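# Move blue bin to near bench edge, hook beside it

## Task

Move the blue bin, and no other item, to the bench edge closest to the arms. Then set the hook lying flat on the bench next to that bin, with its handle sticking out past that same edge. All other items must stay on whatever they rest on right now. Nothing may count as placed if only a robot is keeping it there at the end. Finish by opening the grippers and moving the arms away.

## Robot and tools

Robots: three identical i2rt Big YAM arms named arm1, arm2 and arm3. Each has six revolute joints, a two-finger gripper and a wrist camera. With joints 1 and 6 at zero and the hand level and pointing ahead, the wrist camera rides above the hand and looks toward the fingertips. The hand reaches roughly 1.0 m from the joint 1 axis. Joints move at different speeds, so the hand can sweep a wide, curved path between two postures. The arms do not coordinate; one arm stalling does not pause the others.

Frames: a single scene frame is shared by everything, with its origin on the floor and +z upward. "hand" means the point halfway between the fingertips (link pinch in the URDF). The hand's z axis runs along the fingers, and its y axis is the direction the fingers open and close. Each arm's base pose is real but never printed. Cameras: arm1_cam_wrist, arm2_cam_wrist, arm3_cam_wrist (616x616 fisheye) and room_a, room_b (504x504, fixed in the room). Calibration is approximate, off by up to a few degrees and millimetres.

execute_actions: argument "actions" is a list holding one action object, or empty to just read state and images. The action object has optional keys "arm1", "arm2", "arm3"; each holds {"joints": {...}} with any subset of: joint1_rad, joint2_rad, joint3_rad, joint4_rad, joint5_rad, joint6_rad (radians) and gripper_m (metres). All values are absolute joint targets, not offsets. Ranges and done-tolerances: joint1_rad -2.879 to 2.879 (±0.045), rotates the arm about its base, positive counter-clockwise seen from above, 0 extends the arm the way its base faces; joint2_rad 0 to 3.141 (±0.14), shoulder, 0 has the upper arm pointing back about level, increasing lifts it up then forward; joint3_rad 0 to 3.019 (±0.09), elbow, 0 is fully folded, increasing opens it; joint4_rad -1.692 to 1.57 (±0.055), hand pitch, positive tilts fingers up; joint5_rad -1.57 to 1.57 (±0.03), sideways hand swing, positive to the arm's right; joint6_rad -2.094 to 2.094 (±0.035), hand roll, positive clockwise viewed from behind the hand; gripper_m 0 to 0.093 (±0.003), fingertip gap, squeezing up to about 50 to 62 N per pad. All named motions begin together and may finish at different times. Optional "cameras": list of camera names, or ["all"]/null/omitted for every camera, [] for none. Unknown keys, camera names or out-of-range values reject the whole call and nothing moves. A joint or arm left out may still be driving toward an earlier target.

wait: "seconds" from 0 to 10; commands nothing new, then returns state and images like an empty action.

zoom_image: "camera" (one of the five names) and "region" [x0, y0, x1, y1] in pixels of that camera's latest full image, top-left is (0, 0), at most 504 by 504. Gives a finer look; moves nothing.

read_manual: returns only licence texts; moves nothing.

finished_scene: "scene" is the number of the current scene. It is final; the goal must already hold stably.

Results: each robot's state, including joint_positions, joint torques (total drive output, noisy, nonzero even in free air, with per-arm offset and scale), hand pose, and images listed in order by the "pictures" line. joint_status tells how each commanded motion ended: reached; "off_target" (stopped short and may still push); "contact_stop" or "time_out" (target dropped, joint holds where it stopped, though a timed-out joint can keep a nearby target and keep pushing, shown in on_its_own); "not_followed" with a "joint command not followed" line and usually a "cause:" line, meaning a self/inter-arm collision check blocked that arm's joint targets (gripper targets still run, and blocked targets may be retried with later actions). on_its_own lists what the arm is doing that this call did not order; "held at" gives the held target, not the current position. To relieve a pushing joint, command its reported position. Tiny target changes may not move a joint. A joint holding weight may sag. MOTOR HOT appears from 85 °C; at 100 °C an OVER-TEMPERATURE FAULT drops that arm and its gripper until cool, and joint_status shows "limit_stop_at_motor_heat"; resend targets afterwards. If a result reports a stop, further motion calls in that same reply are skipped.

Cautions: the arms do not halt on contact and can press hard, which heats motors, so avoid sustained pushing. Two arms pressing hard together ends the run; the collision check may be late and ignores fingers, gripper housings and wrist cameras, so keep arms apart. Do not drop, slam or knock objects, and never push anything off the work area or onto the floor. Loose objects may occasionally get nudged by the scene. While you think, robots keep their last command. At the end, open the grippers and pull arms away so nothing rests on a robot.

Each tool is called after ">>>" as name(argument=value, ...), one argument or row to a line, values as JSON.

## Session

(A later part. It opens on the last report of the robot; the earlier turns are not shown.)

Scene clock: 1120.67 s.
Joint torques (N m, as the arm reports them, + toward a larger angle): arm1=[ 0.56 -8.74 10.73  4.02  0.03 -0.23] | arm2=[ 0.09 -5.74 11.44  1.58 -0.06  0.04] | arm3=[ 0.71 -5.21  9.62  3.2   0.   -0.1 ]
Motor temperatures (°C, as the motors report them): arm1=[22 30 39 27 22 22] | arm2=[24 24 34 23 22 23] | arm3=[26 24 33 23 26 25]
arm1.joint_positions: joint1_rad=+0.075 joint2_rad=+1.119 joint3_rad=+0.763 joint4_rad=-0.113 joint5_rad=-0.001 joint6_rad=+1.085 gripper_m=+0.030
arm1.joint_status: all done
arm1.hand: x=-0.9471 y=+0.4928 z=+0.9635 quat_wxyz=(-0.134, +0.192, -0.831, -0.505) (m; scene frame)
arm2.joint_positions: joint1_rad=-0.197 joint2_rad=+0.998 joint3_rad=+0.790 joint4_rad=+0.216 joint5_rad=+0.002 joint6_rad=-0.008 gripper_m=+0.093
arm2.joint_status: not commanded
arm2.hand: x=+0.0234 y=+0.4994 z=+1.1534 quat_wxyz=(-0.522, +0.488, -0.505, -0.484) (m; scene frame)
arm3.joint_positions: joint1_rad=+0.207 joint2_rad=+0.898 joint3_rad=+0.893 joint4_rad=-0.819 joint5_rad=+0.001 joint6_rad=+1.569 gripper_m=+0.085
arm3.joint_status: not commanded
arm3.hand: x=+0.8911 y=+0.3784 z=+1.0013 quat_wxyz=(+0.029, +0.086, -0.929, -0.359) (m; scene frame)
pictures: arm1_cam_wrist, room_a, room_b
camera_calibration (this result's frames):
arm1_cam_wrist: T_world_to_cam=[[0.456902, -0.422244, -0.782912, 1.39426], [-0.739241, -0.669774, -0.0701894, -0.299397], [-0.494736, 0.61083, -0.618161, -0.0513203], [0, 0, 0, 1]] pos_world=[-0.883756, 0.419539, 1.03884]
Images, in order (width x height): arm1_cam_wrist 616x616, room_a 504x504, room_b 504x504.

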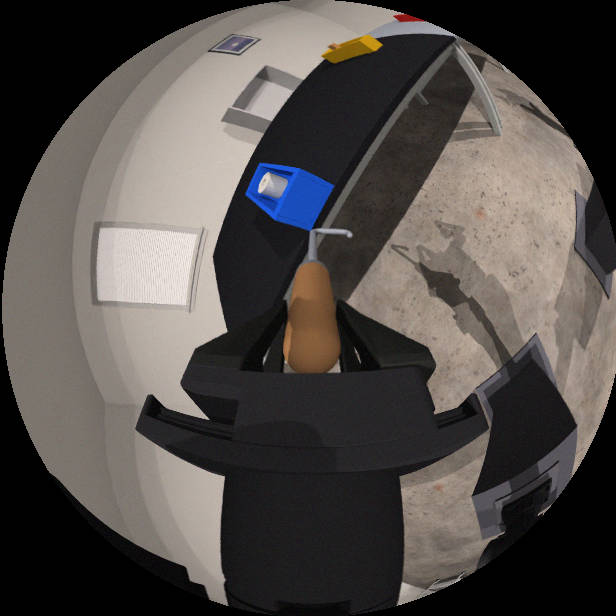

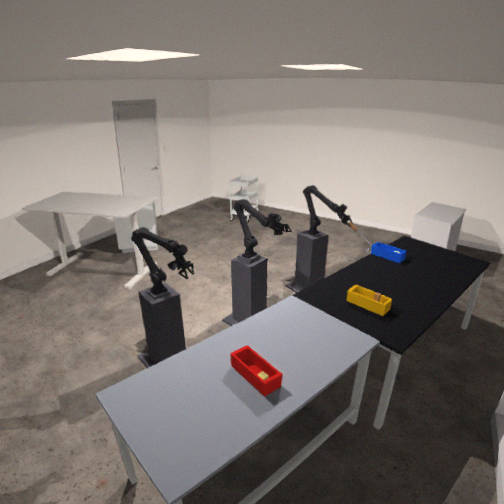

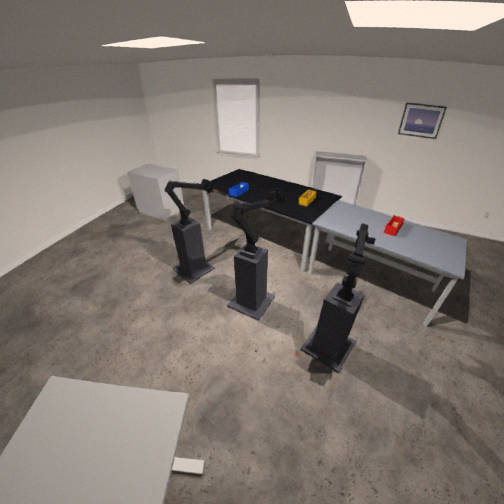

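>>> execute_actions(
  actions=[
    {"arm1": {"joints": {"joint2_rad": 1.22, "joint4_rad": 0.189}}},
  ],
  cameras=["arm1_cam_wrist", "room_a", "room_b"],
)

>>> zoom_image(
  camera="arm1_cam_wrist",
  region=[230, 150, 410, 310],
)

Scene clock: 1150.43 s.
Joint torques (N m, as the arm reports them, + toward a larger angle): arm1=[ -0.4  -10.49  10.31   4.53  -0.01  -0.17] | arm2=[ 0.13 -5.52 11.47  1.45 -0.07  0.  ] | arm3=[ 0.6  -5.49  9.62  3.22  0.   -0.1 ]
Motor temperatures (°C, as the motors report them): arm1=[22 30 39 27 22 22] | arm2=[24 24 34 23 22 23] | arm3=[26 24 33 23 26 25]
arm1.joint_positions: joint1_rad=+0.075 joint2_rad=+1.253 joint3_rad=+0.763 joint4_rad=+0.130 joint5_rad=-0.001 joint6_rad=+1.082 gripper_m=+0.030
arm1.joint_status: joint4_rad time_out (moved +0.243 of +0.302); the others done
arm1.on_its_own: joint4_rad reads +0.130 and still pushes toward +0.189 since a time_out
arm1.hand: x=-0.9457 y=+0.5331 z=+0.9514 quat_wxyz=(-0.147, +0.187, -0.802, -0.548) (m; scene frame)
arm2.joint_positions: joint1_rad=-0.197 joint2_rad=+0.998 joint3_rad=+0.790 joint4_rad=+0.216 joint5_rad=+0.002 joint6_rad=-0.008 gripper_m=+0.093
arm2.joint_status: not commanded
arm2.hand: x=+0.0234 y=+0.4994 z=+1.1534 quat_wxyz=(-0.522, +0.488, -0.505, -0.484) (m; scene frame)
arm3.joint_positions: joint1_rad=+0.207 joint2_rad=+0.898 joint3_rad=+0.893 joint4_rad=-0.819 joint5_rad=+0.001 joint6_rad=+1.569 gripper_m=+0.085
arm3.joint_status: not commanded
arm3.hand: x=+0.8911 y=+0.3784 z=+1.0013 quat_wxyz=(+0.029, +0.086, -0.929, -0.359) (m; scene frame)
pictures: arm1_cam_wrist, room_a, room_b
camera_calibration (this result's frames):
arm1_cam_wrist: T_world_to_cam=[[0.462488, -0.335047, -0.820883, 1.39609], [-0.737604, -0.659141, -0.146537, -0.203817], [-0.491981, 0.673258, -0.551977, -0.176345], [0, 0, 0, 1]] pos_world=[-0.882771, 0.452137, 1.01882]
Images, in order (width x height): arm1_cam_wrist 616x616, room_a 504x504, room_b 504x504.

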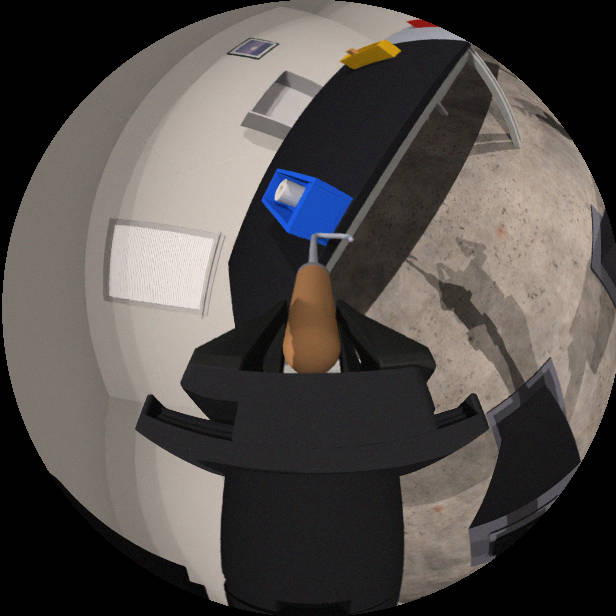

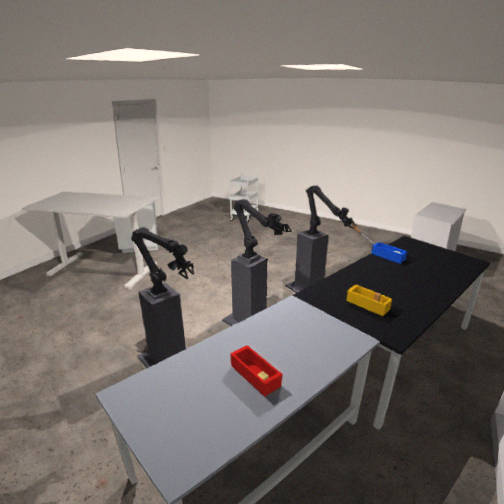

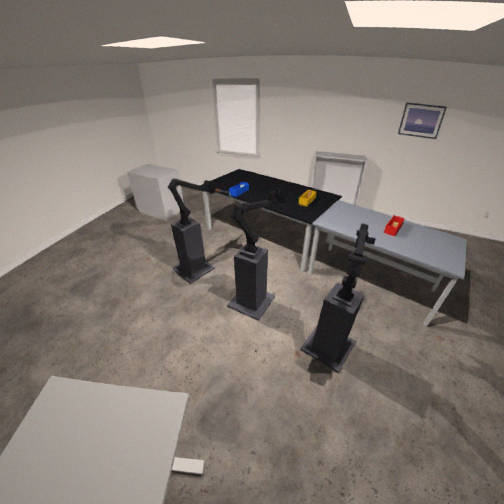

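Region (230, 150, 410, 310) of arm1_cam_wrist's 616x616 image, scaled by 2.800, with more detail than that image has.

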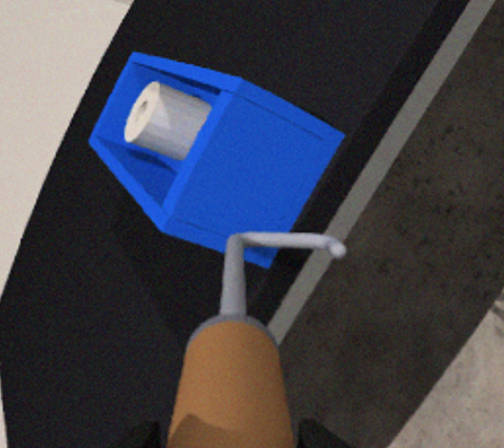

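>>> zoom_image(
  camera="arm1_cam_wrist",
  region=[300, 180, 380, 270],
)

Region (300, 180, 380, 270) of arm1_cam_wrist's 616x616 image, scaled by 5.600, with more detail than that image has.

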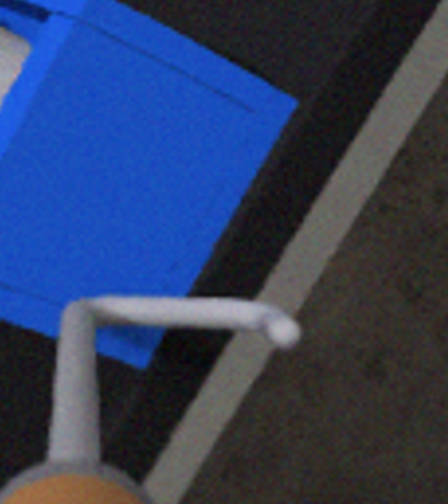

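>>> execute_actions(
  actions=[
    {"arm1": {"joints": {"joint1_rad": -0.112, "joint2_rad": 1.145, "joint3_rad": 0.83, "joint4_rad": 0.15}}},
  ],
  cameras=["arm1_cam_wrist", "room_a", "room_b"],
)

>>> zoom_image(
  camera="arm1_cam_wrist",
  region=[210, 150, 410, 330],
)

Scene clock: 1258.83 s.
Joint torques (N m, as the arm reports them, + toward a larger angle): arm1=[ 0.03 -8.02 13.32  2.89 -0.21  0.02] | arm2=[-1.06 -6.11 11.59  1.39 -0.08  0.01] | arm3=[ 0.77 -5.57  9.59  3.15  0.01 -0.1 ]
Motor temperatures (°C, as the motors report them): arm1=[22 30 39 28 22 22] | arm2=[24 24 35 23 22 23] | arm3=[26 23 34 23 26 25]
arm1.joint_positions: joint1_rad=-0.118 joint2_rad=+1.161 joint3_rad=+0.763 joint4_rad=+0.126 joint5_rad=+0.005 joint6_rad=+1.062 gripper_m=+0.030
arm1.joint_status: all done
arm1.hand: x=-0.8451 y=+0.5070 z=+0.9975 quat_wxyz=(-0.219, +0.111, -0.789, -0.562) (m; scene frame)
arm2.joint_positions: joint1_rad=-0.197 joint2_rad=+0.998 joint3_rad=+0.790 joint4_rad=+0.216 joint5_rad=+0.002 joint6_rad=-0.008 gripper_m=+0.093
arm2.joint_status: not commanded
arm2.hand: x=+0.0234 y=+0.4994 z=+1.1534 quat_wxyz=(-0.522, +0.488, -0.505, -0.484) (m; scene frame)
arm3.joint_positions: joint1_rad=+0.207 joint2_rad=+0.898 joint3_rad=+0.893 joint4_rad=-0.819 joint5_rad=+0.001 joint6_rad=+1.569 gripper_m=+0.085
arm3.joint_status: not commanded
arm3.hand: x=+0.8911 y=+0.3784 z=+1.0013 quat_wxyz=(+0.029, +0.086, -0.929, -0.359) (m; scene frame)
pictures: arm1_cam_wrist, room_a, room_b
camera_calibration (this result's frames):
arm1_cam_wrist: T_world_to_cam=[[0.423474, -0.349436, -0.835801, 1.36789], [-0.842583, -0.490816, -0.221707, -0.239063], [-0.332752, 0.798119, -0.502277, -0.062166], [0, 0, 0, 1]] pos_world=[-0.801381, 0.410269, 1.05906]
Images, in order (width x height): arm1_cam_wrist 616x616, room_a 504x504, room_b 504x504.

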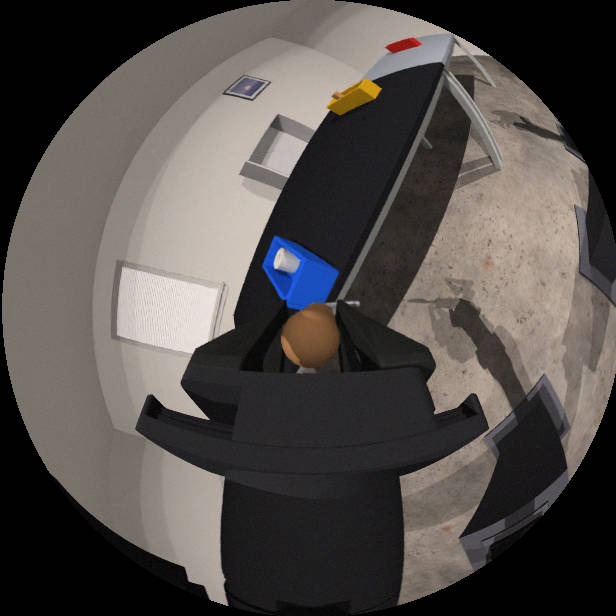

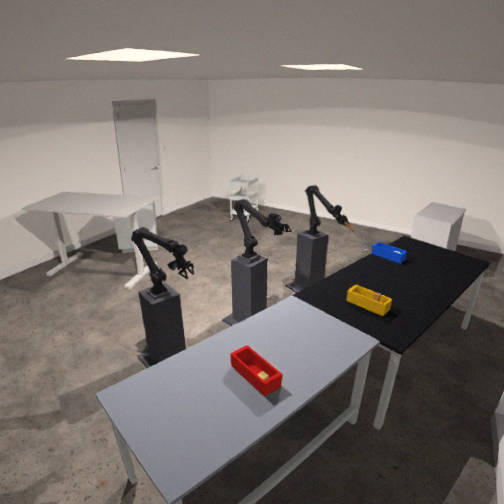

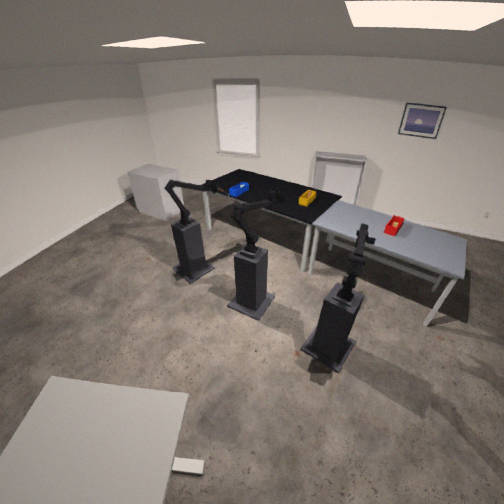

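Region (210, 150, 410, 330) of arm1_cam_wrist's 616x616 image, scaled by 2.520, with more detail than that image has; it fills the top 454 rows of this view, and the rest is white.

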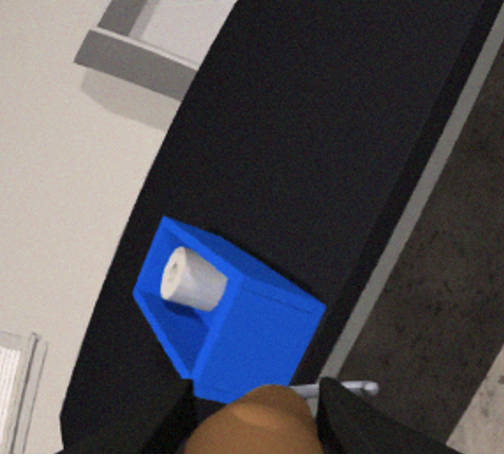

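>>> execute_actions(
  actions=[
    {"arm1": {"joints": {"joint1_rad": -0.295, "joint3_rad": 0.9}}},
  ],
  cameras=["arm1_cam_wrist", "room_a", "room_b", "arm2_cam_wrist"],
)

>>> zoom_image(
  camera="arm1_cam_wrist",
  region=[210, 200, 430, 400],
)

>>> zoom_image(
  camera="room_b",
  region=[160, 160, 280, 230],
)

>>> zoom_image(
  camera="room_a",
  region=[310, 190, 420, 280],
)

>>> zoom_image(
  camera="arm2_cam_wrist",
  region=[20, 230, 200, 370],
)

Scene clock: 1380.00 s.
Joint torques (N m, as the arm reports them, + toward a larger angle): arm1=[-0.11 -8.52 14.91  3.16 -0.12  0.13] | arm2=[ 0.37 -5.34 11.29  1.72 -0.02  0.01] | arm3=[ 0.67 -5.49  9.68  3.15  0.   -0.1 ]
Motor temperatures (°C, as the motors report them): arm1=[22 29 44 27 22 22] | arm2=[24 24 35 23 22 23] | arm3=[26 23 34 23 26 25]
arm1.joint_positions: joint1_rad=-0.300 joint2_rad=+1.162 joint3_rad=+0.813 joint4_rad=+0.126 joint5_rad=+0.002 joint6_rad=+1.051 gripper_m=+0.030
arm1.joint_status: all done
arm1.hand: x=-0.7517 y=+0.4869 z=+1.0266 quat_wxyz=(-0.280, +0.044, -0.781, -0.556) (m; scene frame)
arm2.joint_positions: joint1_rad=-0.197 joint2_rad=+0.998 joint3_rad=+0.790 joint4_rad=+0.216 joint5_rad=+0.002 joint6_rad=-0.008 gripper_m=+0.093
arm2.joint_status: not commanded
arm2.hand: x=+0.0234 y=+0.4994 z=+1.1534 quat_wxyz=(-0.522, +0.488, -0.505, -0.484) (m; scene frame)
arm3.joint_positions: joint1_rad=+0.207 joint2_rad=+0.898 joint3_rad=+0.893 joint4_rad=-0.819 joint5_rad=+0.001 joint6_rad=+1.569 gripper_m=+0.085
arm3.joint_status: not commanded
arm3.hand: x=+0.8911 y=+0.3784 z=+1.0013 quat_wxyz=(+0.029, +0.086, -0.929, -0.359) (m; scene frame)
pictures: arm1_cam_wrist, arm2_cam_wrist, room_a, room_b
camera_calibration (this result's frames):
arm1_cam_wrist: T_world_to_cam=[[0.380124, -0.383864, -0.841519, 1.33566], [-0.908427, -0.326071, -0.261608, -0.252513], [-0.173973, 0.863901, -0.47266, 0.056545], [0, 0, 0, 1]] pos_world=[-0.727268, 0.381525, 1.08465]
arm2_cam_wrist: T_world_to_cam=[[0.998617, -0.0471316, 0.0232858, -0.0212293], [-0.00785699, -0.571783, -0.820367, 1.2383], [0.0519797, 0.81905, -0.571363, 0.37796], [0, 0, 0, 1]] pos_world=[0.011283, 0.397471, 1.23231]
Images, in order (width x height): arm1_cam_wrist 616x616, arm2_cam_wrist 616x616, room_a 504x504, room_b 504x504.

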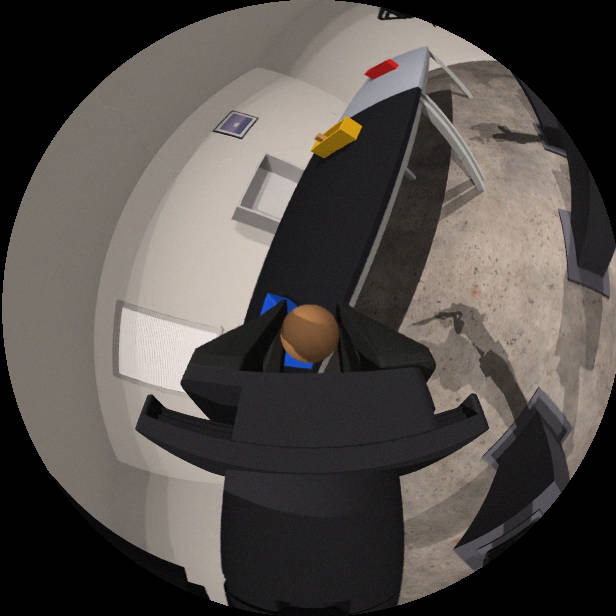

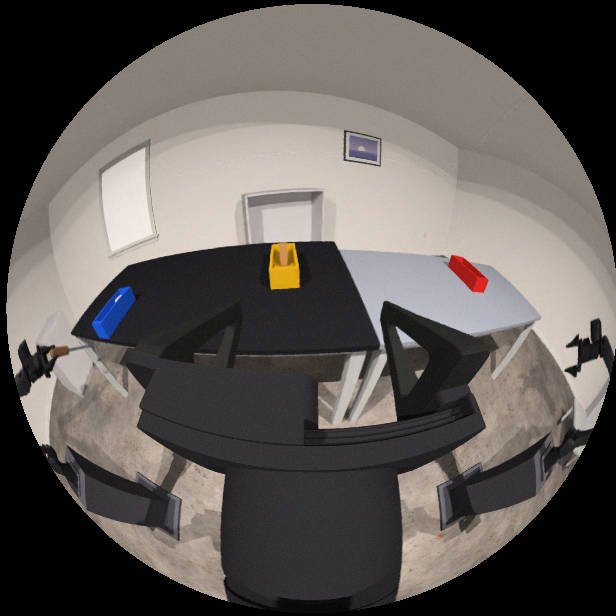

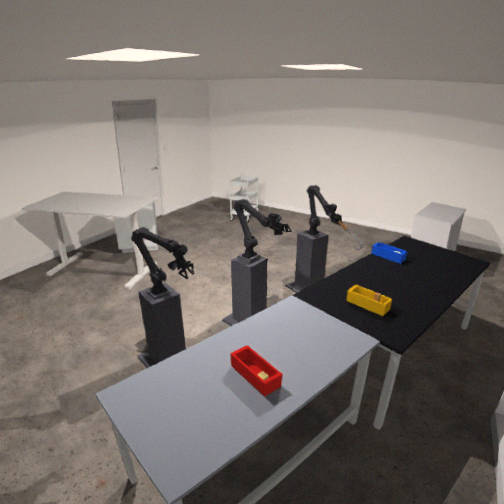

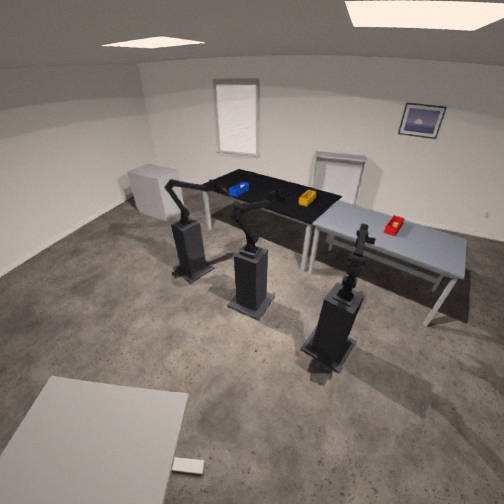

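Region (210, 200, 430, 400) of arm1_cam_wrist's 616x616 image, scaled by 2.291, with more detail than that image has; it fills the top 458 rows of this view, and the rest is white.

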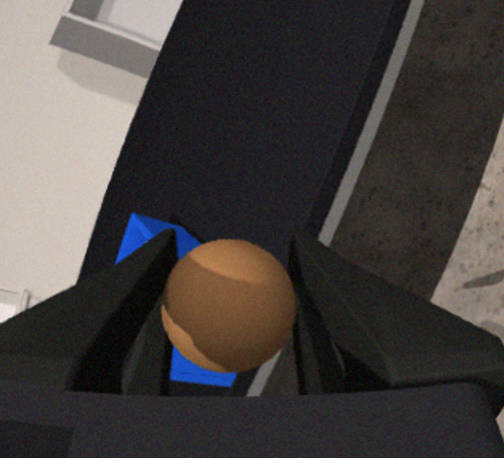

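Region (160, 160, 280, 230) of room_b's 504x504 image, scaled by 4.200, with more detail than that image has; it fills the top 294 rows of this view, and the rest is white.

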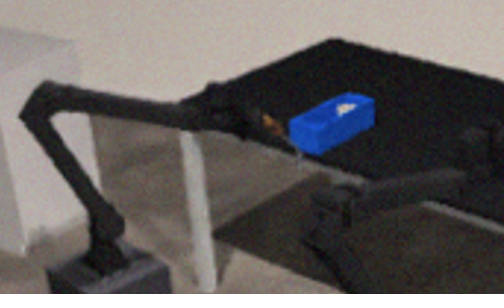

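Region (310, 190, 420, 280) of room_a's 504x504 image, scaled by 4.582, with more detail than that image has; it fills the top 412 rows of this view, and the rest is white.

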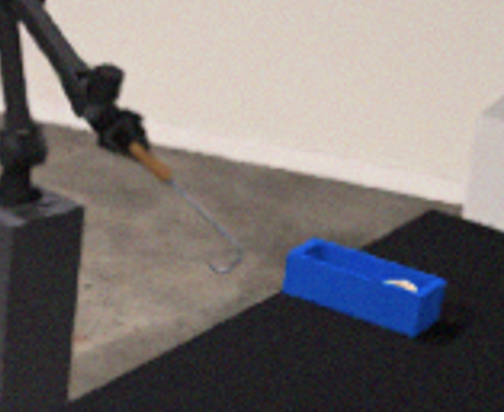

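Region (20, 230, 200, 370) of arm2_cam_wrist's 616x616 image, scaled by 2.800, with more detail than that image has.

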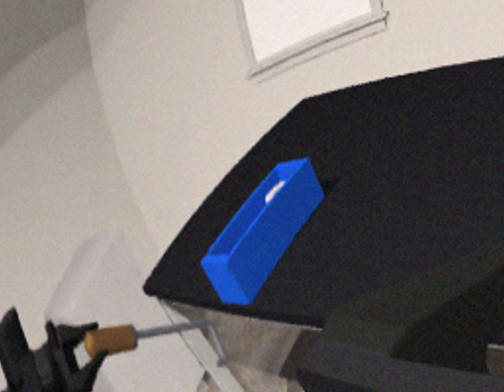

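>>> execute_actions(
  actions=[],
)

Scene clock: 1395.97 s.
Joint torques (N m, as the arm reports them, + toward a larger angle): arm1=[-0.32 -8.39 14.8   3.   -0.12  0.08] | arm2=[-1.08 -6.88 11.26  1.59 -0.04  0.03] | arm3=[ 0.62 -5.51  9.7   3.19  0.   -0.1 ]
Motor temperatures (°C, as the motors report them): arm1=[22 29 45 27 22 22] | arm2=[24 24 35 23 22 23] | arm3=[26 23 34 23 26 25]
arm1.joint_positions: joint1_rad=-0.300 joint2_rad=+1.162 joint3_rad=+0.813 joint4_rad=+0.126 joint5_rad=+0.002 joint6_rad=+1.051 gripper_m=+0.030
arm1.joint_status: all done
arm1.hand: x=-0.7517 y=+0.4869 z=+1.0266 quat_wxyz=(-0.280, +0.044, -0.781, -0.556) (m; scene frame)
arm2.joint_positions: joint1_rad=-0.197 joint2_rad=+0.998 joint3_rad=+0.790 joint4_rad=+0.216 joint5_rad=+0.002 joint6_rad=-0.008 gripper_m=+0.093
arm2.joint_status: not commanded
arm2.hand: x=+0.0234 y=+0.4994 z=+1.1534 quat_wxyz=(-0.522, +0.488, -0.505, -0.484) (m; scene frame)
arm3.joint_positions: joint1_rad=+0.207 joint2_rad=+0.898 joint3_rad=+0.893 joint4_rad=-0.819 joint5_rad=+0.001 joint6_rad=+1.569 gripper_m=+0.085
arm3.joint_status: not commanded
arm3.hand: x=+0.8911 y=+0.3784 z=+1.0013 quat_wxyz=(+0.029, +0.086, -0.929, -0.359) (m; scene frame)
pictures: arm1_cam_wrist, arm2_cam_wrist, arm3_cam_wrist, room_a, room_b
camera_calibration (this result's frames):
arm1_cam_wrist: T_world_to_cam=[[0.380124, -0.383864, -0.841519, 1.33566], [-0.908427, -0.326071, -0.261608, -0.252513], [-0.173973, 0.863901, -0.47266, 0.056545], [0, 0, 0, 1]] pos_world=[-0.727268, 0.381525, 1.08465]
arm2_cam_wrist: T_world_to_cam=[[0.998617, -0.0471316, 0.0232858, -0.0212293], [-0.00785699, -0.571783, -0.820367, 1.2383], [0.0519797, 0.81905, -0.571363, 0.37796], [0, 0, 0, 1]] pos_world=[0.011283, 0.397471, 1.23231]
arm3_cam_wrist: T_world_to_cam=[[0.158457, -0.715124, -0.6808, 0.809405], [-0.731691, -0.548018, 0.405345, 0.457466], [-0.662963, 0.433906, -0.610087, 1.16227], [0, 0, 0, 1]] pos_world=[0.977008, 0.325211, 1.0747]
Images, in order (width x height): arm1_cam_wrist 616x616, arm2_cam_wrist 616x616, arm3_cam_wrist 616x616, room_a 504x504, room_b 504x504.

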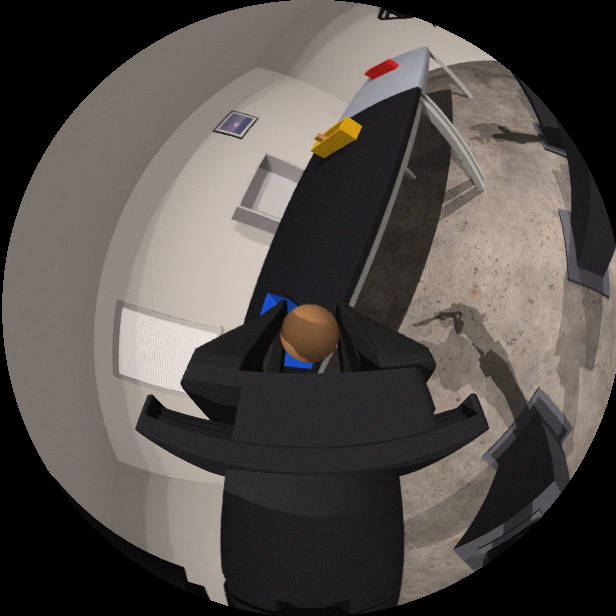

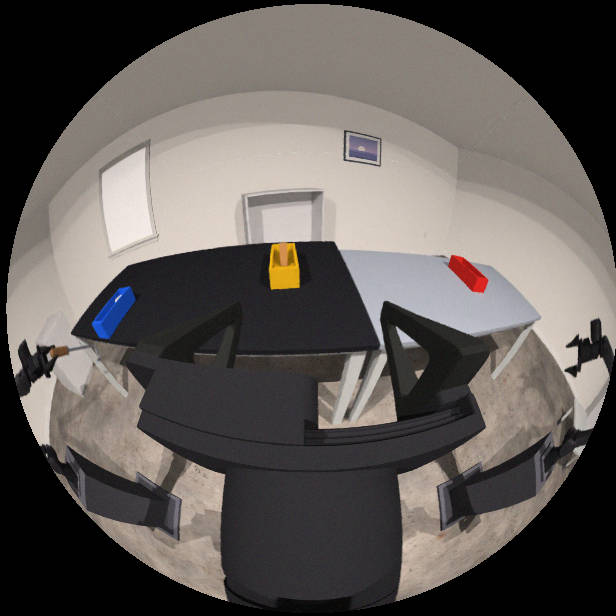

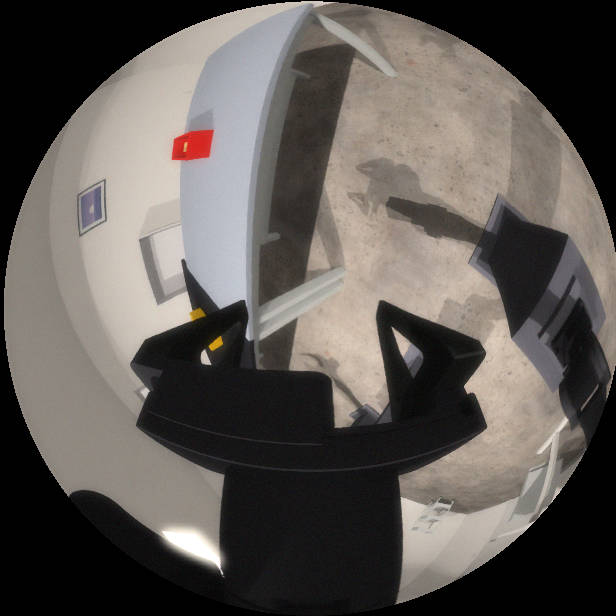

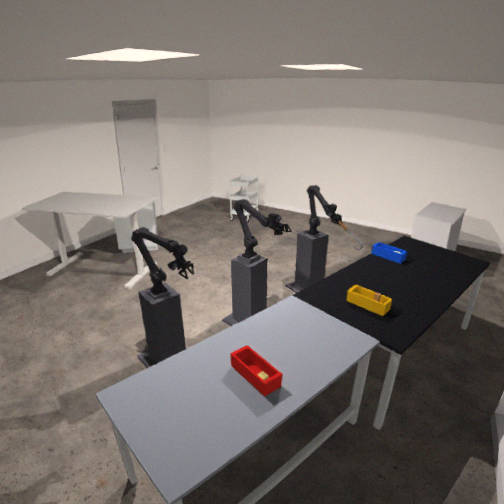

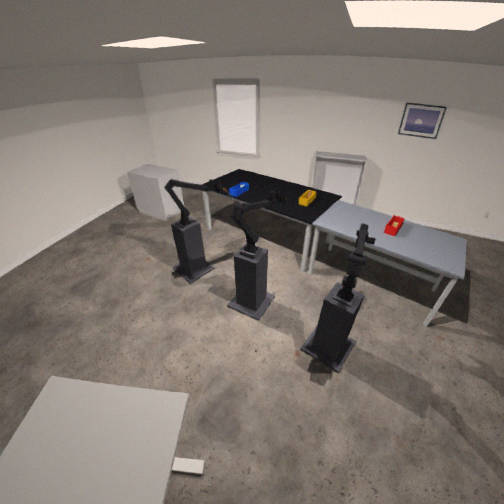

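>>> zoom_image(
  camera="room_a",
  region=[290, 180, 430, 290],
)

>>> zoom_image(
  camera="arm2_cam_wrist",
  region=[10, 270, 170, 400],
)

>>> zoom_image(
  camera="room_b",
  region=[160, 160, 280, 240],
)

Region (290, 180, 430, 290) of room_a's 504x504 image, scaled by 3.600, with more detail than that image has; it fills the top 396 rows of this view, and the rest is white.

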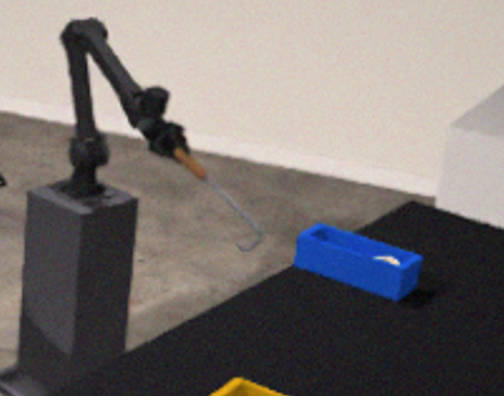

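Region (10, 270, 170, 400) of arm2_cam_wrist's 616x616 image, scaled by 3.150, with more detail than that image has; it fills the top 410 rows of this view, and the rest is white.

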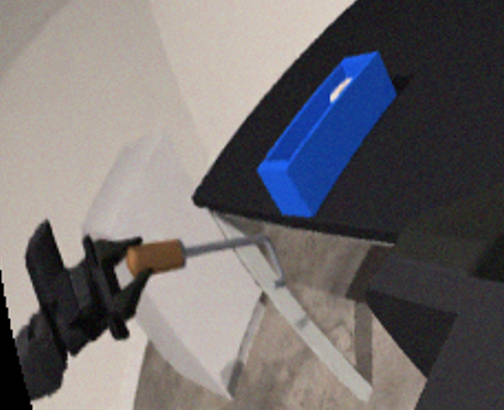

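Region (160, 160, 280, 240) of room_b's 504x504 image, scaled by 4.200, with more detail than that image has.

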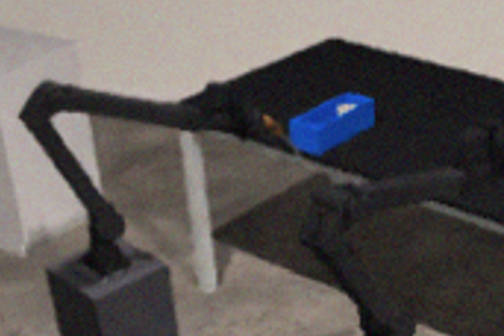

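>>> execute_actions(
  actions=[
    {"arm1": {"joints": {"joint2_rad": 1.86, "joint3_rad": 1.61, "joint6_rad": 1.95}}},
  ],
  cameras=["arm1_cam_wrist", "arm2_cam_wrist", "room_a", "room_b"],
)

Scene clock: 1518.87 s.
Joint torques (N m, as the arm reports them, + toward a larger angle): arm1=[ -0.27 -20.73  15.18   3.25  -0.09   0.26] | arm2=[-0.83 -5.33 11.31  1.47 -0.11  0.01] | arm3=[ 0.51 -5.26  9.64  3.2   0.01 -0.11]
Motor temperatures (°C, as the motors report them): arm1=[22 29 48 27 22 22] | arm2=[24 24 36 23 22 23] | arm3=[26 23 34 23 26 25]
arm1.joint_positions: joint1_rad=-0.300 joint2_rad=+1.902 joint3_rad=+1.516 joint4_rad=+0.123 joint5_rad=+0.002 joint6_rad=+1.906 gripper_m=+0.030
arm1.joint_status: joint3_rad time_out (moved +0.703 of +0.797); joint6_rad time_out (moved +0.855 of +0.899); the others done
arm1.on_its_own: joint3_rad reads +1.516 and still pushes toward +1.610 since a time_out; joint6_rad reads +1.906 and still pushes toward +1.950 since a time_out
arm1.hand: x=-0.6453 y=+0.7326 z=+0.9643 quat_wxyz=(-0.024, -0.288, -0.741, -0.606) (m; scene frame)
arm2.joint_positions: joint1_rad=-0.197 joint2_rad=+0.998 joint3_rad=+0.790 joint4_rad=+0.216 joint5_rad=+0.002 joint6_rad=-0.008 gripper_m=+0.093
arm2.joint_status: not commanded
arm2.hand: x=+0.0234 y=+0.4994 z=+1.1534 quat_wxyz=(-0.522, +0.488, -0.505, -0.484) (m; scene frame)
arm3.joint_positions: joint1_rad=+0.207 joint2_rad=+0.898 joint3_rad=+0.893 joint4_rad=-0.819 joint5_rad=+0.001 joint6_rad=+1.569 gripper_m=+0.085
arm3.joint_status: not commanded
arm3.hand: x=+0.8911 y=+0.3784 z=+1.0013 quat_wxyz=(+0.029, +0.086, -0.929, -0.359) (m; scene frame)
pictures: arm1_cam_wrist, arm2_cam_wrist, room_a, room_b
camera_calibration (this result's frames):
arm1_cam_wrist: T_world_to_cam=[[-0.398583, -0.105737, -0.911016, 0.697918], [-0.899503, -0.148753, 0.410811, -0.864643], [-0.178955, 0.983205, -0.0358201, -0.67857], [0, 0, 0, 1]] pos_world=[-0.621004, 0.61235, 0.966713]
arm2_cam_wrist: T_world_to_cam=[[0.998617, -0.0471316, 0.0232858, -0.0212293], [-0.00785699, -0.571783, -0.820367, 1.2383], [0.0519797, 0.81905, -0.571363, 0.37796], [0, 0, 0, 1]] pos_world=[0.011283, 0.397471, 1.23231]
Images, in order (width x height): arm1_cam_wrist 616x616, arm2_cam_wrist 616x616, room_a 504x504, room_b 504x504.

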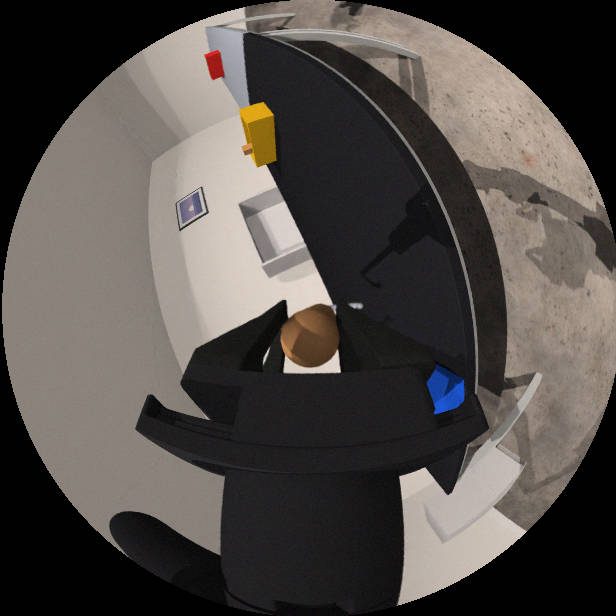

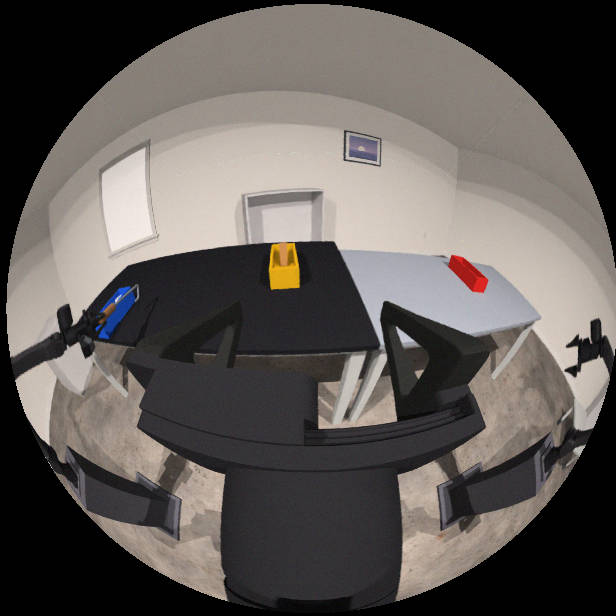

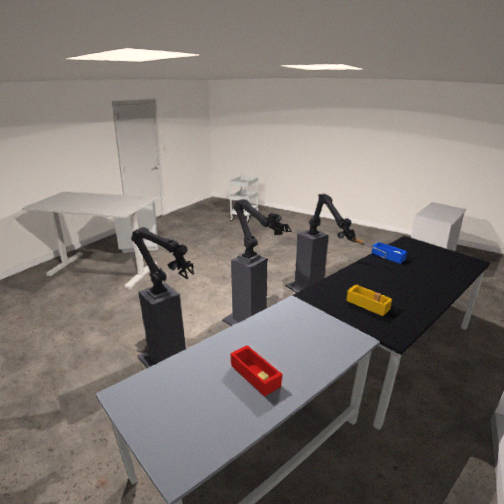

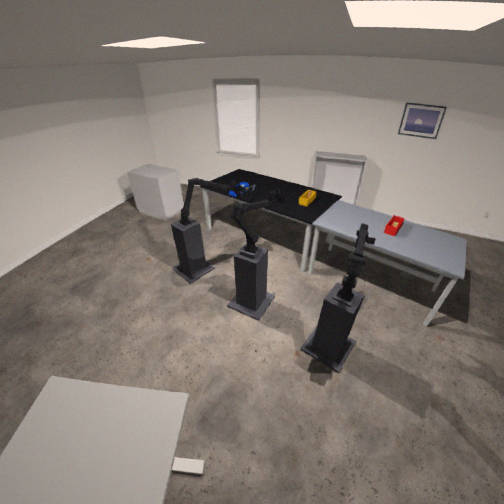

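>>> execute_actions(
  actions=[],
  cameras=["arm1_cam_wrist", "arm2_cam_wrist", "room_a"],
)

Scene clock: 1524.00 s.
Joint torques (N m, as the arm reports them, + toward a larger angle): arm1=[ -0.11 -20.63  15.2    3.1   -0.12   0.3 ] | arm2=[ 0.44 -6.49 11.54  1.47 -0.08 -0.05] | arm3=[ 0.68 -5.57  9.59  3.21  0.02 -0.11]
Motor temperatures (°C, as the motors report them): arm1=[22 29 48 27 22 22] | arm2=[24 24 36 23 22 23] | arm3=[26 23 34 23 26 25]
arm1.joint_positions: joint1_rad=-0.300 joint2_rad=+1.902 joint3_rad=+1.516 joint4_rad=+0.123 joint5_rad=+0.002 joint6_rad=+1.906 gripper_m=+0.030
arm1.joint_status: joint3_rad time_out (moved +0.703 of +0.797); joint6_rad time_out (moved +0.855 of +0.899); the others done
arm1.on_its_own: joint3_rad reads +1.516 and still pushes toward +1.610 since a time_out; joint6_rad reads +1.906 and still pushes toward +1.950 since a time_out
arm1.hand: x=-0.6453 y=+0.7326 z=+0.9643 quat_wxyz=(-0.024, -0.288, -0.741, -0.606) (m; scene frame)
arm2.joint_positions: joint1_rad=-0.197 joint2_rad=+0.998 joint3_rad=+0.790 joint4_rad=+0.216 joint5_rad=+0.002 joint6_rad=-0.008 gripper_m=+0.093
arm2.joint_status: not commanded
arm2.hand: x=+0.0234 y=+0.4994 z=+1.1534 quat_wxyz=(-0.522, +0.488, -0.505, -0.484) (m; scene frame)
arm3.joint_positions: joint1_rad=+0.207 joint2_rad=+0.898 joint3_rad=+0.893 joint4_rad=-0.819 joint5_rad=+0.001 joint6_rad=+1.569 gripper_m=+0.085
arm3.joint_status: not commanded
arm3.hand: x=+0.8911 y=+0.3784 z=+1.0013 quat_wxyz=(+0.029, +0.086, -0.929, -0.359) (m; scene frame)
pictures: arm1_cam_wrist, arm2_cam_wrist, room_a
camera_calibration (this result's frames):
arm1_cam_wrist: T_world_to_cam=[[-0.398583, -0.105737, -0.911016, 0.697918], [-0.899503, -0.148753, 0.410811, -0.864643], [-0.178955, 0.983205, -0.0358201, -0.67857], [0, 0, 0, 1]] pos_world=[-0.621004, 0.61235, 0.966713]
arm2_cam_wrist: T_world_to_cam=[[0.998617, -0.0471316, 0.0232858, -0.0212293], [-0.00785699, -0.571783, -0.820367, 1.2383], [0.0519797, 0.81905, -0.571363, 0.37796], [0, 0, 0, 1]] pos_world=[0.011283, 0.397471, 1.23231]
Images, in order (width x height): arm1_cam_wrist 616x616, arm2_cam_wrist 616x616, room_a 504x504.

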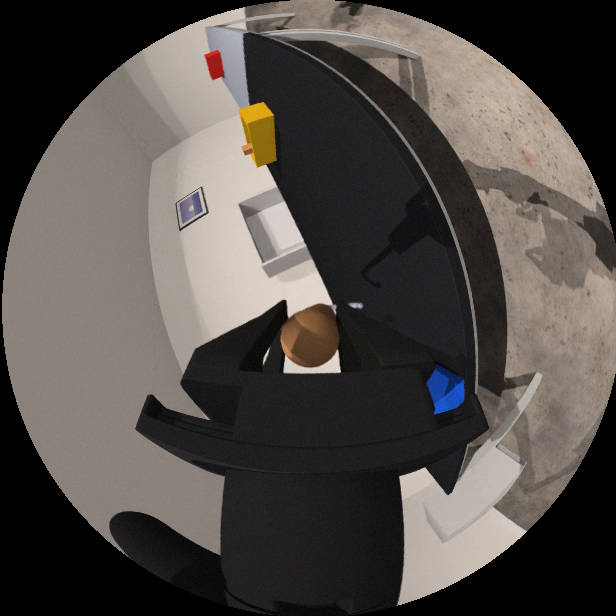

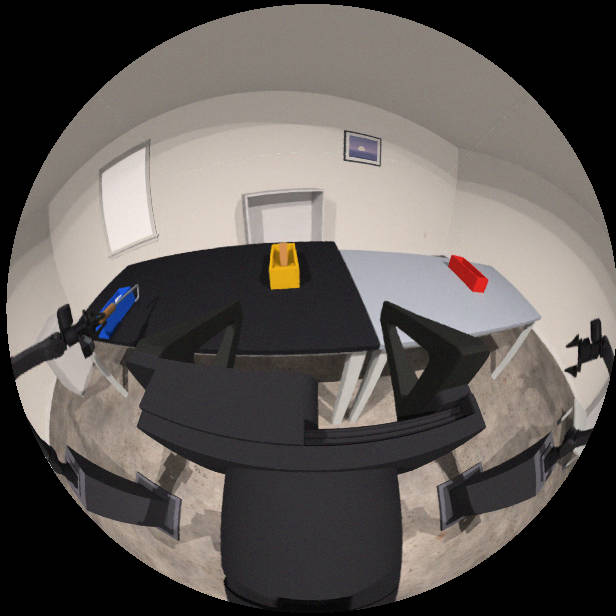

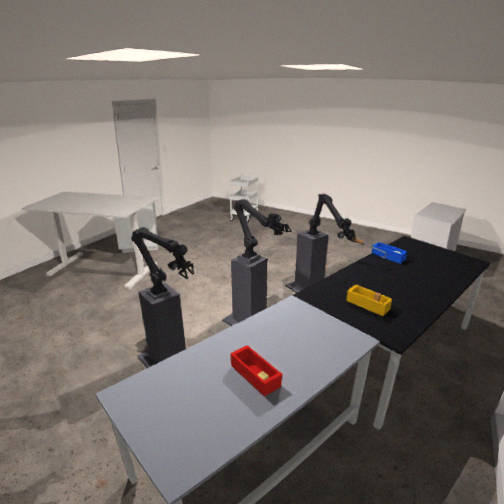

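>>> execute_actions(
  actions=[
    {"arm1": {"joints": {"joint1_rad": -0.225, "joint6_rad": 2.09}}},
  ],
  cameras=["arm1_cam_wrist", "arm2_cam_wrist", "room_a"],
)

Scene clock: 1610.37 s.
Joint torques (N m, as the arm reports them, + toward a larger angle): arm1=[ -1.17 -20.92  15.18   3.18  -0.04   0.14] | arm2=[ 0.34 -5.48 11.49  1.47 -0.11  0.01] | arm3=[ 0.45 -5.35  9.63  3.23  0.   -0.09]
Motor temperatures (°C, as the motors report them): arm1=[22 32 50 27 22 22] | arm2=[24 24 36 23 22 23] | arm3=[26 23 34 23 26 25]
arm1.joint_positions: joint1_rad=-0.218 joint2_rad=+1.902 joint3_rad=+1.516 joint4_rad=+0.123 joint5_rad=+0.000 joint6_rad=+2.060 gripper_m=+0.030
arm1.joint_status: all done
arm1.on_its_own: joint3_rad reads +1.516 and still pushes toward +1.610 since a time_out
arm1.hand: x=-0.7065 y=+0.7562 z=+0.9641 quat_wxyz=(+0.048, -0.314, -0.730, -0.605) (m; scene frame)
arm2.joint_positions: joint1_rad=-0.197 joint2_rad=+0.998 joint3_rad=+0.790 joint4_rad=+0.216 joint5_rad=+0.002 joint6_rad=-0.008 gripper_m=+0.093
arm2.joint_status: not commanded
arm2.hand: x=+0.0234 y=+0.4994 z=+1.1534 quat_wxyz=(-0.522, +0.488, -0.505, -0.484) (m; scene frame)
arm3.joint_positions: joint1_rad=+0.207 joint2_rad=+0.898 joint3_rad=+0.893 joint4_rad=-0.819 joint5_rad=+0.001 joint6_rad=+1.569 gripper_m=+0.085
arm3.joint_status: not commanded
arm3.hand: x=+0.8911 y=+0.3784 z=+1.0013 quat_wxyz=(+0.029, +0.086, -0.929, -0.359) (m; scene frame)
pictures: arm1_cam_wrist, arm2_cam_wrist, room_a
camera_calibration (this result's frames):
arm1_cam_wrist: T_world_to_cam=[[-0.517479, -0.0779949, -0.852134, 0.514085], [-0.826936, -0.21043, 0.521437, -0.924866], [-0.219984, 0.974493, 0.0443961, -0.812454], [0, 0, 0, 1]] pos_world=[-0.677504, 0.637208, 0.956398]
arm2_cam_wrist: T_world_to_cam=[[0.998617, -0.0471316, 0.0232858, -0.0212293], [-0.00785699, -0.571783, -0.820367, 1.2383], [0.0519797, 0.81905, -0.571363, 0.37796], [0, 0, 0, 1]] pos_world=[0.011283, 0.397471, 1.23231]
Images, in order (width x height): arm1_cam_wrist 616x616, arm2_cam_wrist 616x616, room_a 504x504.

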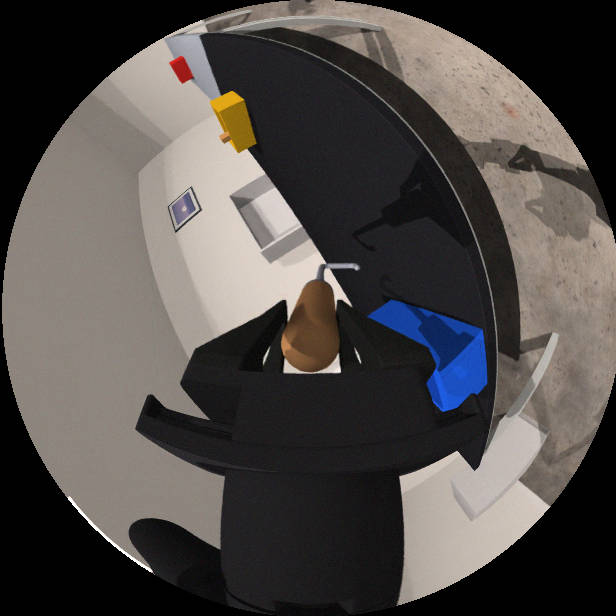

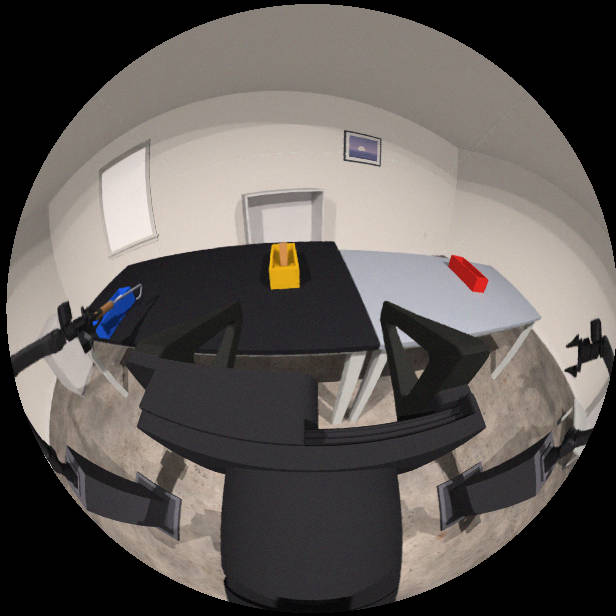

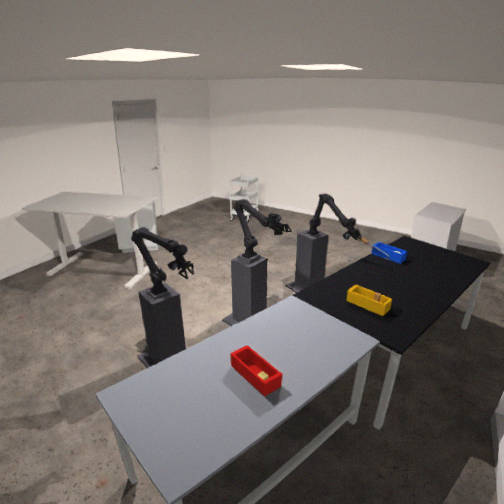

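>>> execute_actions(
  actions=[],
  cameras=["arm1_cam_wrist", "arm2_cam_wrist", "room_a"],
)

Scene clock: 1611.57 s.
Joint torques (N m, as the arm reports them, + toward a larger angle): arm1=[ -1.03 -20.27  15.24   3.15  -0.04   0.14] | arm2=[-0.87 -5.58 11.36  1.5  -0.07 -0.01] | arm3=[ 0.81 -5.7   9.65  3.19  0.   -0.1 ]
Motor temperatures (°C, as the motors report them): arm1=[22 32 50 27 22 22] | arm2=[24 24 36 23 22 23] | arm3=[26 23 34 23 26 25]
arm1.joint_positions: joint1_rad=-0.218 joint2_rad=+1.902 joint3_rad=+1.516 joint4_rad=+0.123 joint5_rad=+0.000 joint6_rad=+2.060 gripper_m=+0.030
arm1.joint_status: all done
arm1.on_its_own: joint3_rad reads +1.516 and still pushes toward +1.610 since a time_out
arm1.hand: x=-0.7065 y=+0.7562 z=+0.9641 quat_wxyz=(+0.048, -0.315, -0.730, -0.605) (m; scene frame)
arm2.joint_positions: joint1_rad=-0.197 joint2_rad=+0.998 joint3_rad=+0.790 joint4_rad=+0.216 joint5_rad=+0.002 joint6_rad=-0.008 gripper_m=+0.093
arm2.joint_status: not commanded
arm2.hand: x=+0.0234 y=+0.4994 z=+1.1534 quat_wxyz=(-0.522, +0.488, -0.505, -0.484) (m; scene frame)
arm3.joint_positions: joint1_rad=+0.207 joint2_rad=+0.898 joint3_rad=+0.893 joint4_rad=-0.819 joint5_rad=+0.001 joint6_rad=+1.569 gripper_m=+0.085
arm3.joint_status: not commanded
arm3.hand: x=+0.8911 y=+0.3784 z=+1.0013 quat_wxyz=(+0.029, +0.086, -0.929, -0.359) (m; scene frame)
pictures: arm1_cam_wrist, arm2_cam_wrist, room_a
camera_calibration (this result's frames):
arm1_cam_wrist: T_world_to_cam=[[-0.517783, -0.0778421, -0.851963, 0.513589], [-0.826775, -0.210408, 0.5217, -0.925023], [-0.21987, 0.97451, 0.0445879, -0.812572], [0, 0, 0, 1]] pos_world=[-0.677519, 0.637206, 0.956374]
arm2_cam_wrist: T_world_to_cam=[[0.998617, -0.0471316, 0.0232858, -0.0212293], [-0.00785699, -0.571783, -0.820367, 1.2383], [0.0519797, 0.81905, -0.571363, 0.37796], [0, 0, 0, 1]] pos_world=[0.011283, 0.397471, 1.23231]
Images, in order (width x height): arm1_cam_wrist 616x616, arm2_cam_wrist 616x616, room_a 504x504.

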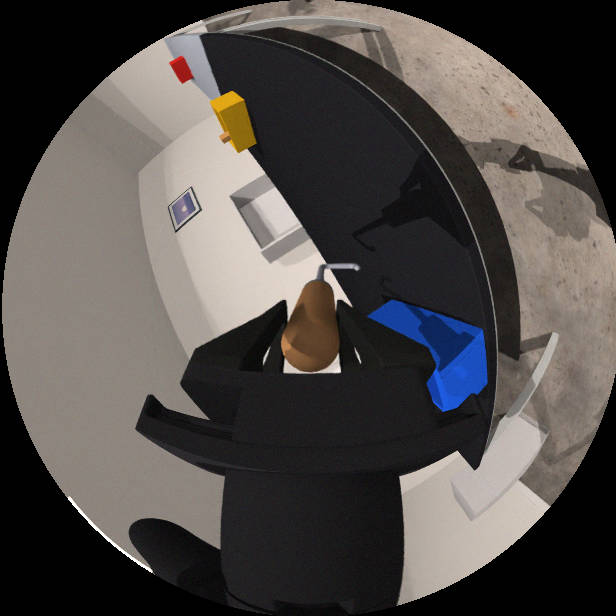

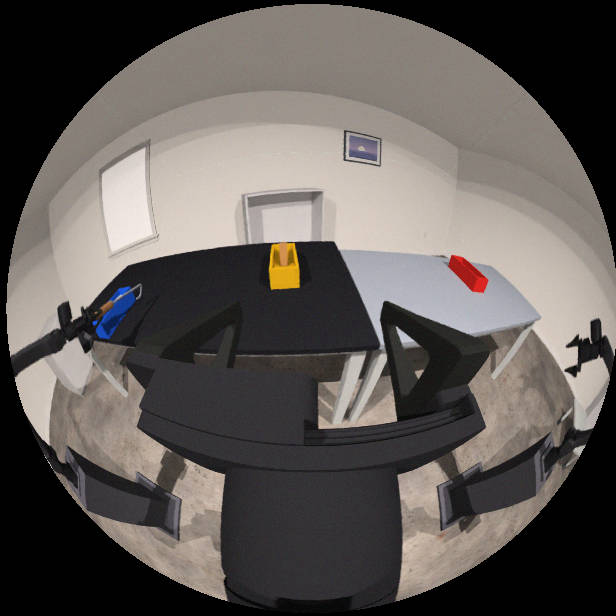

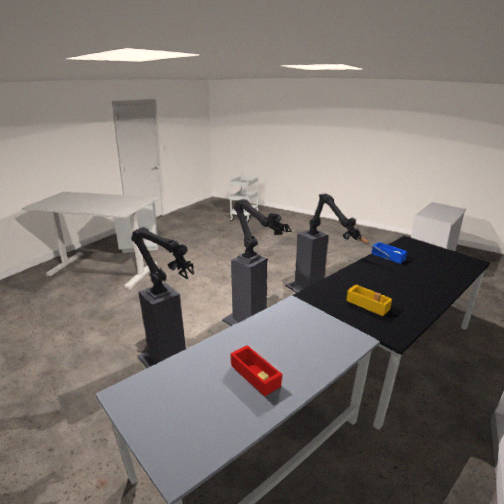

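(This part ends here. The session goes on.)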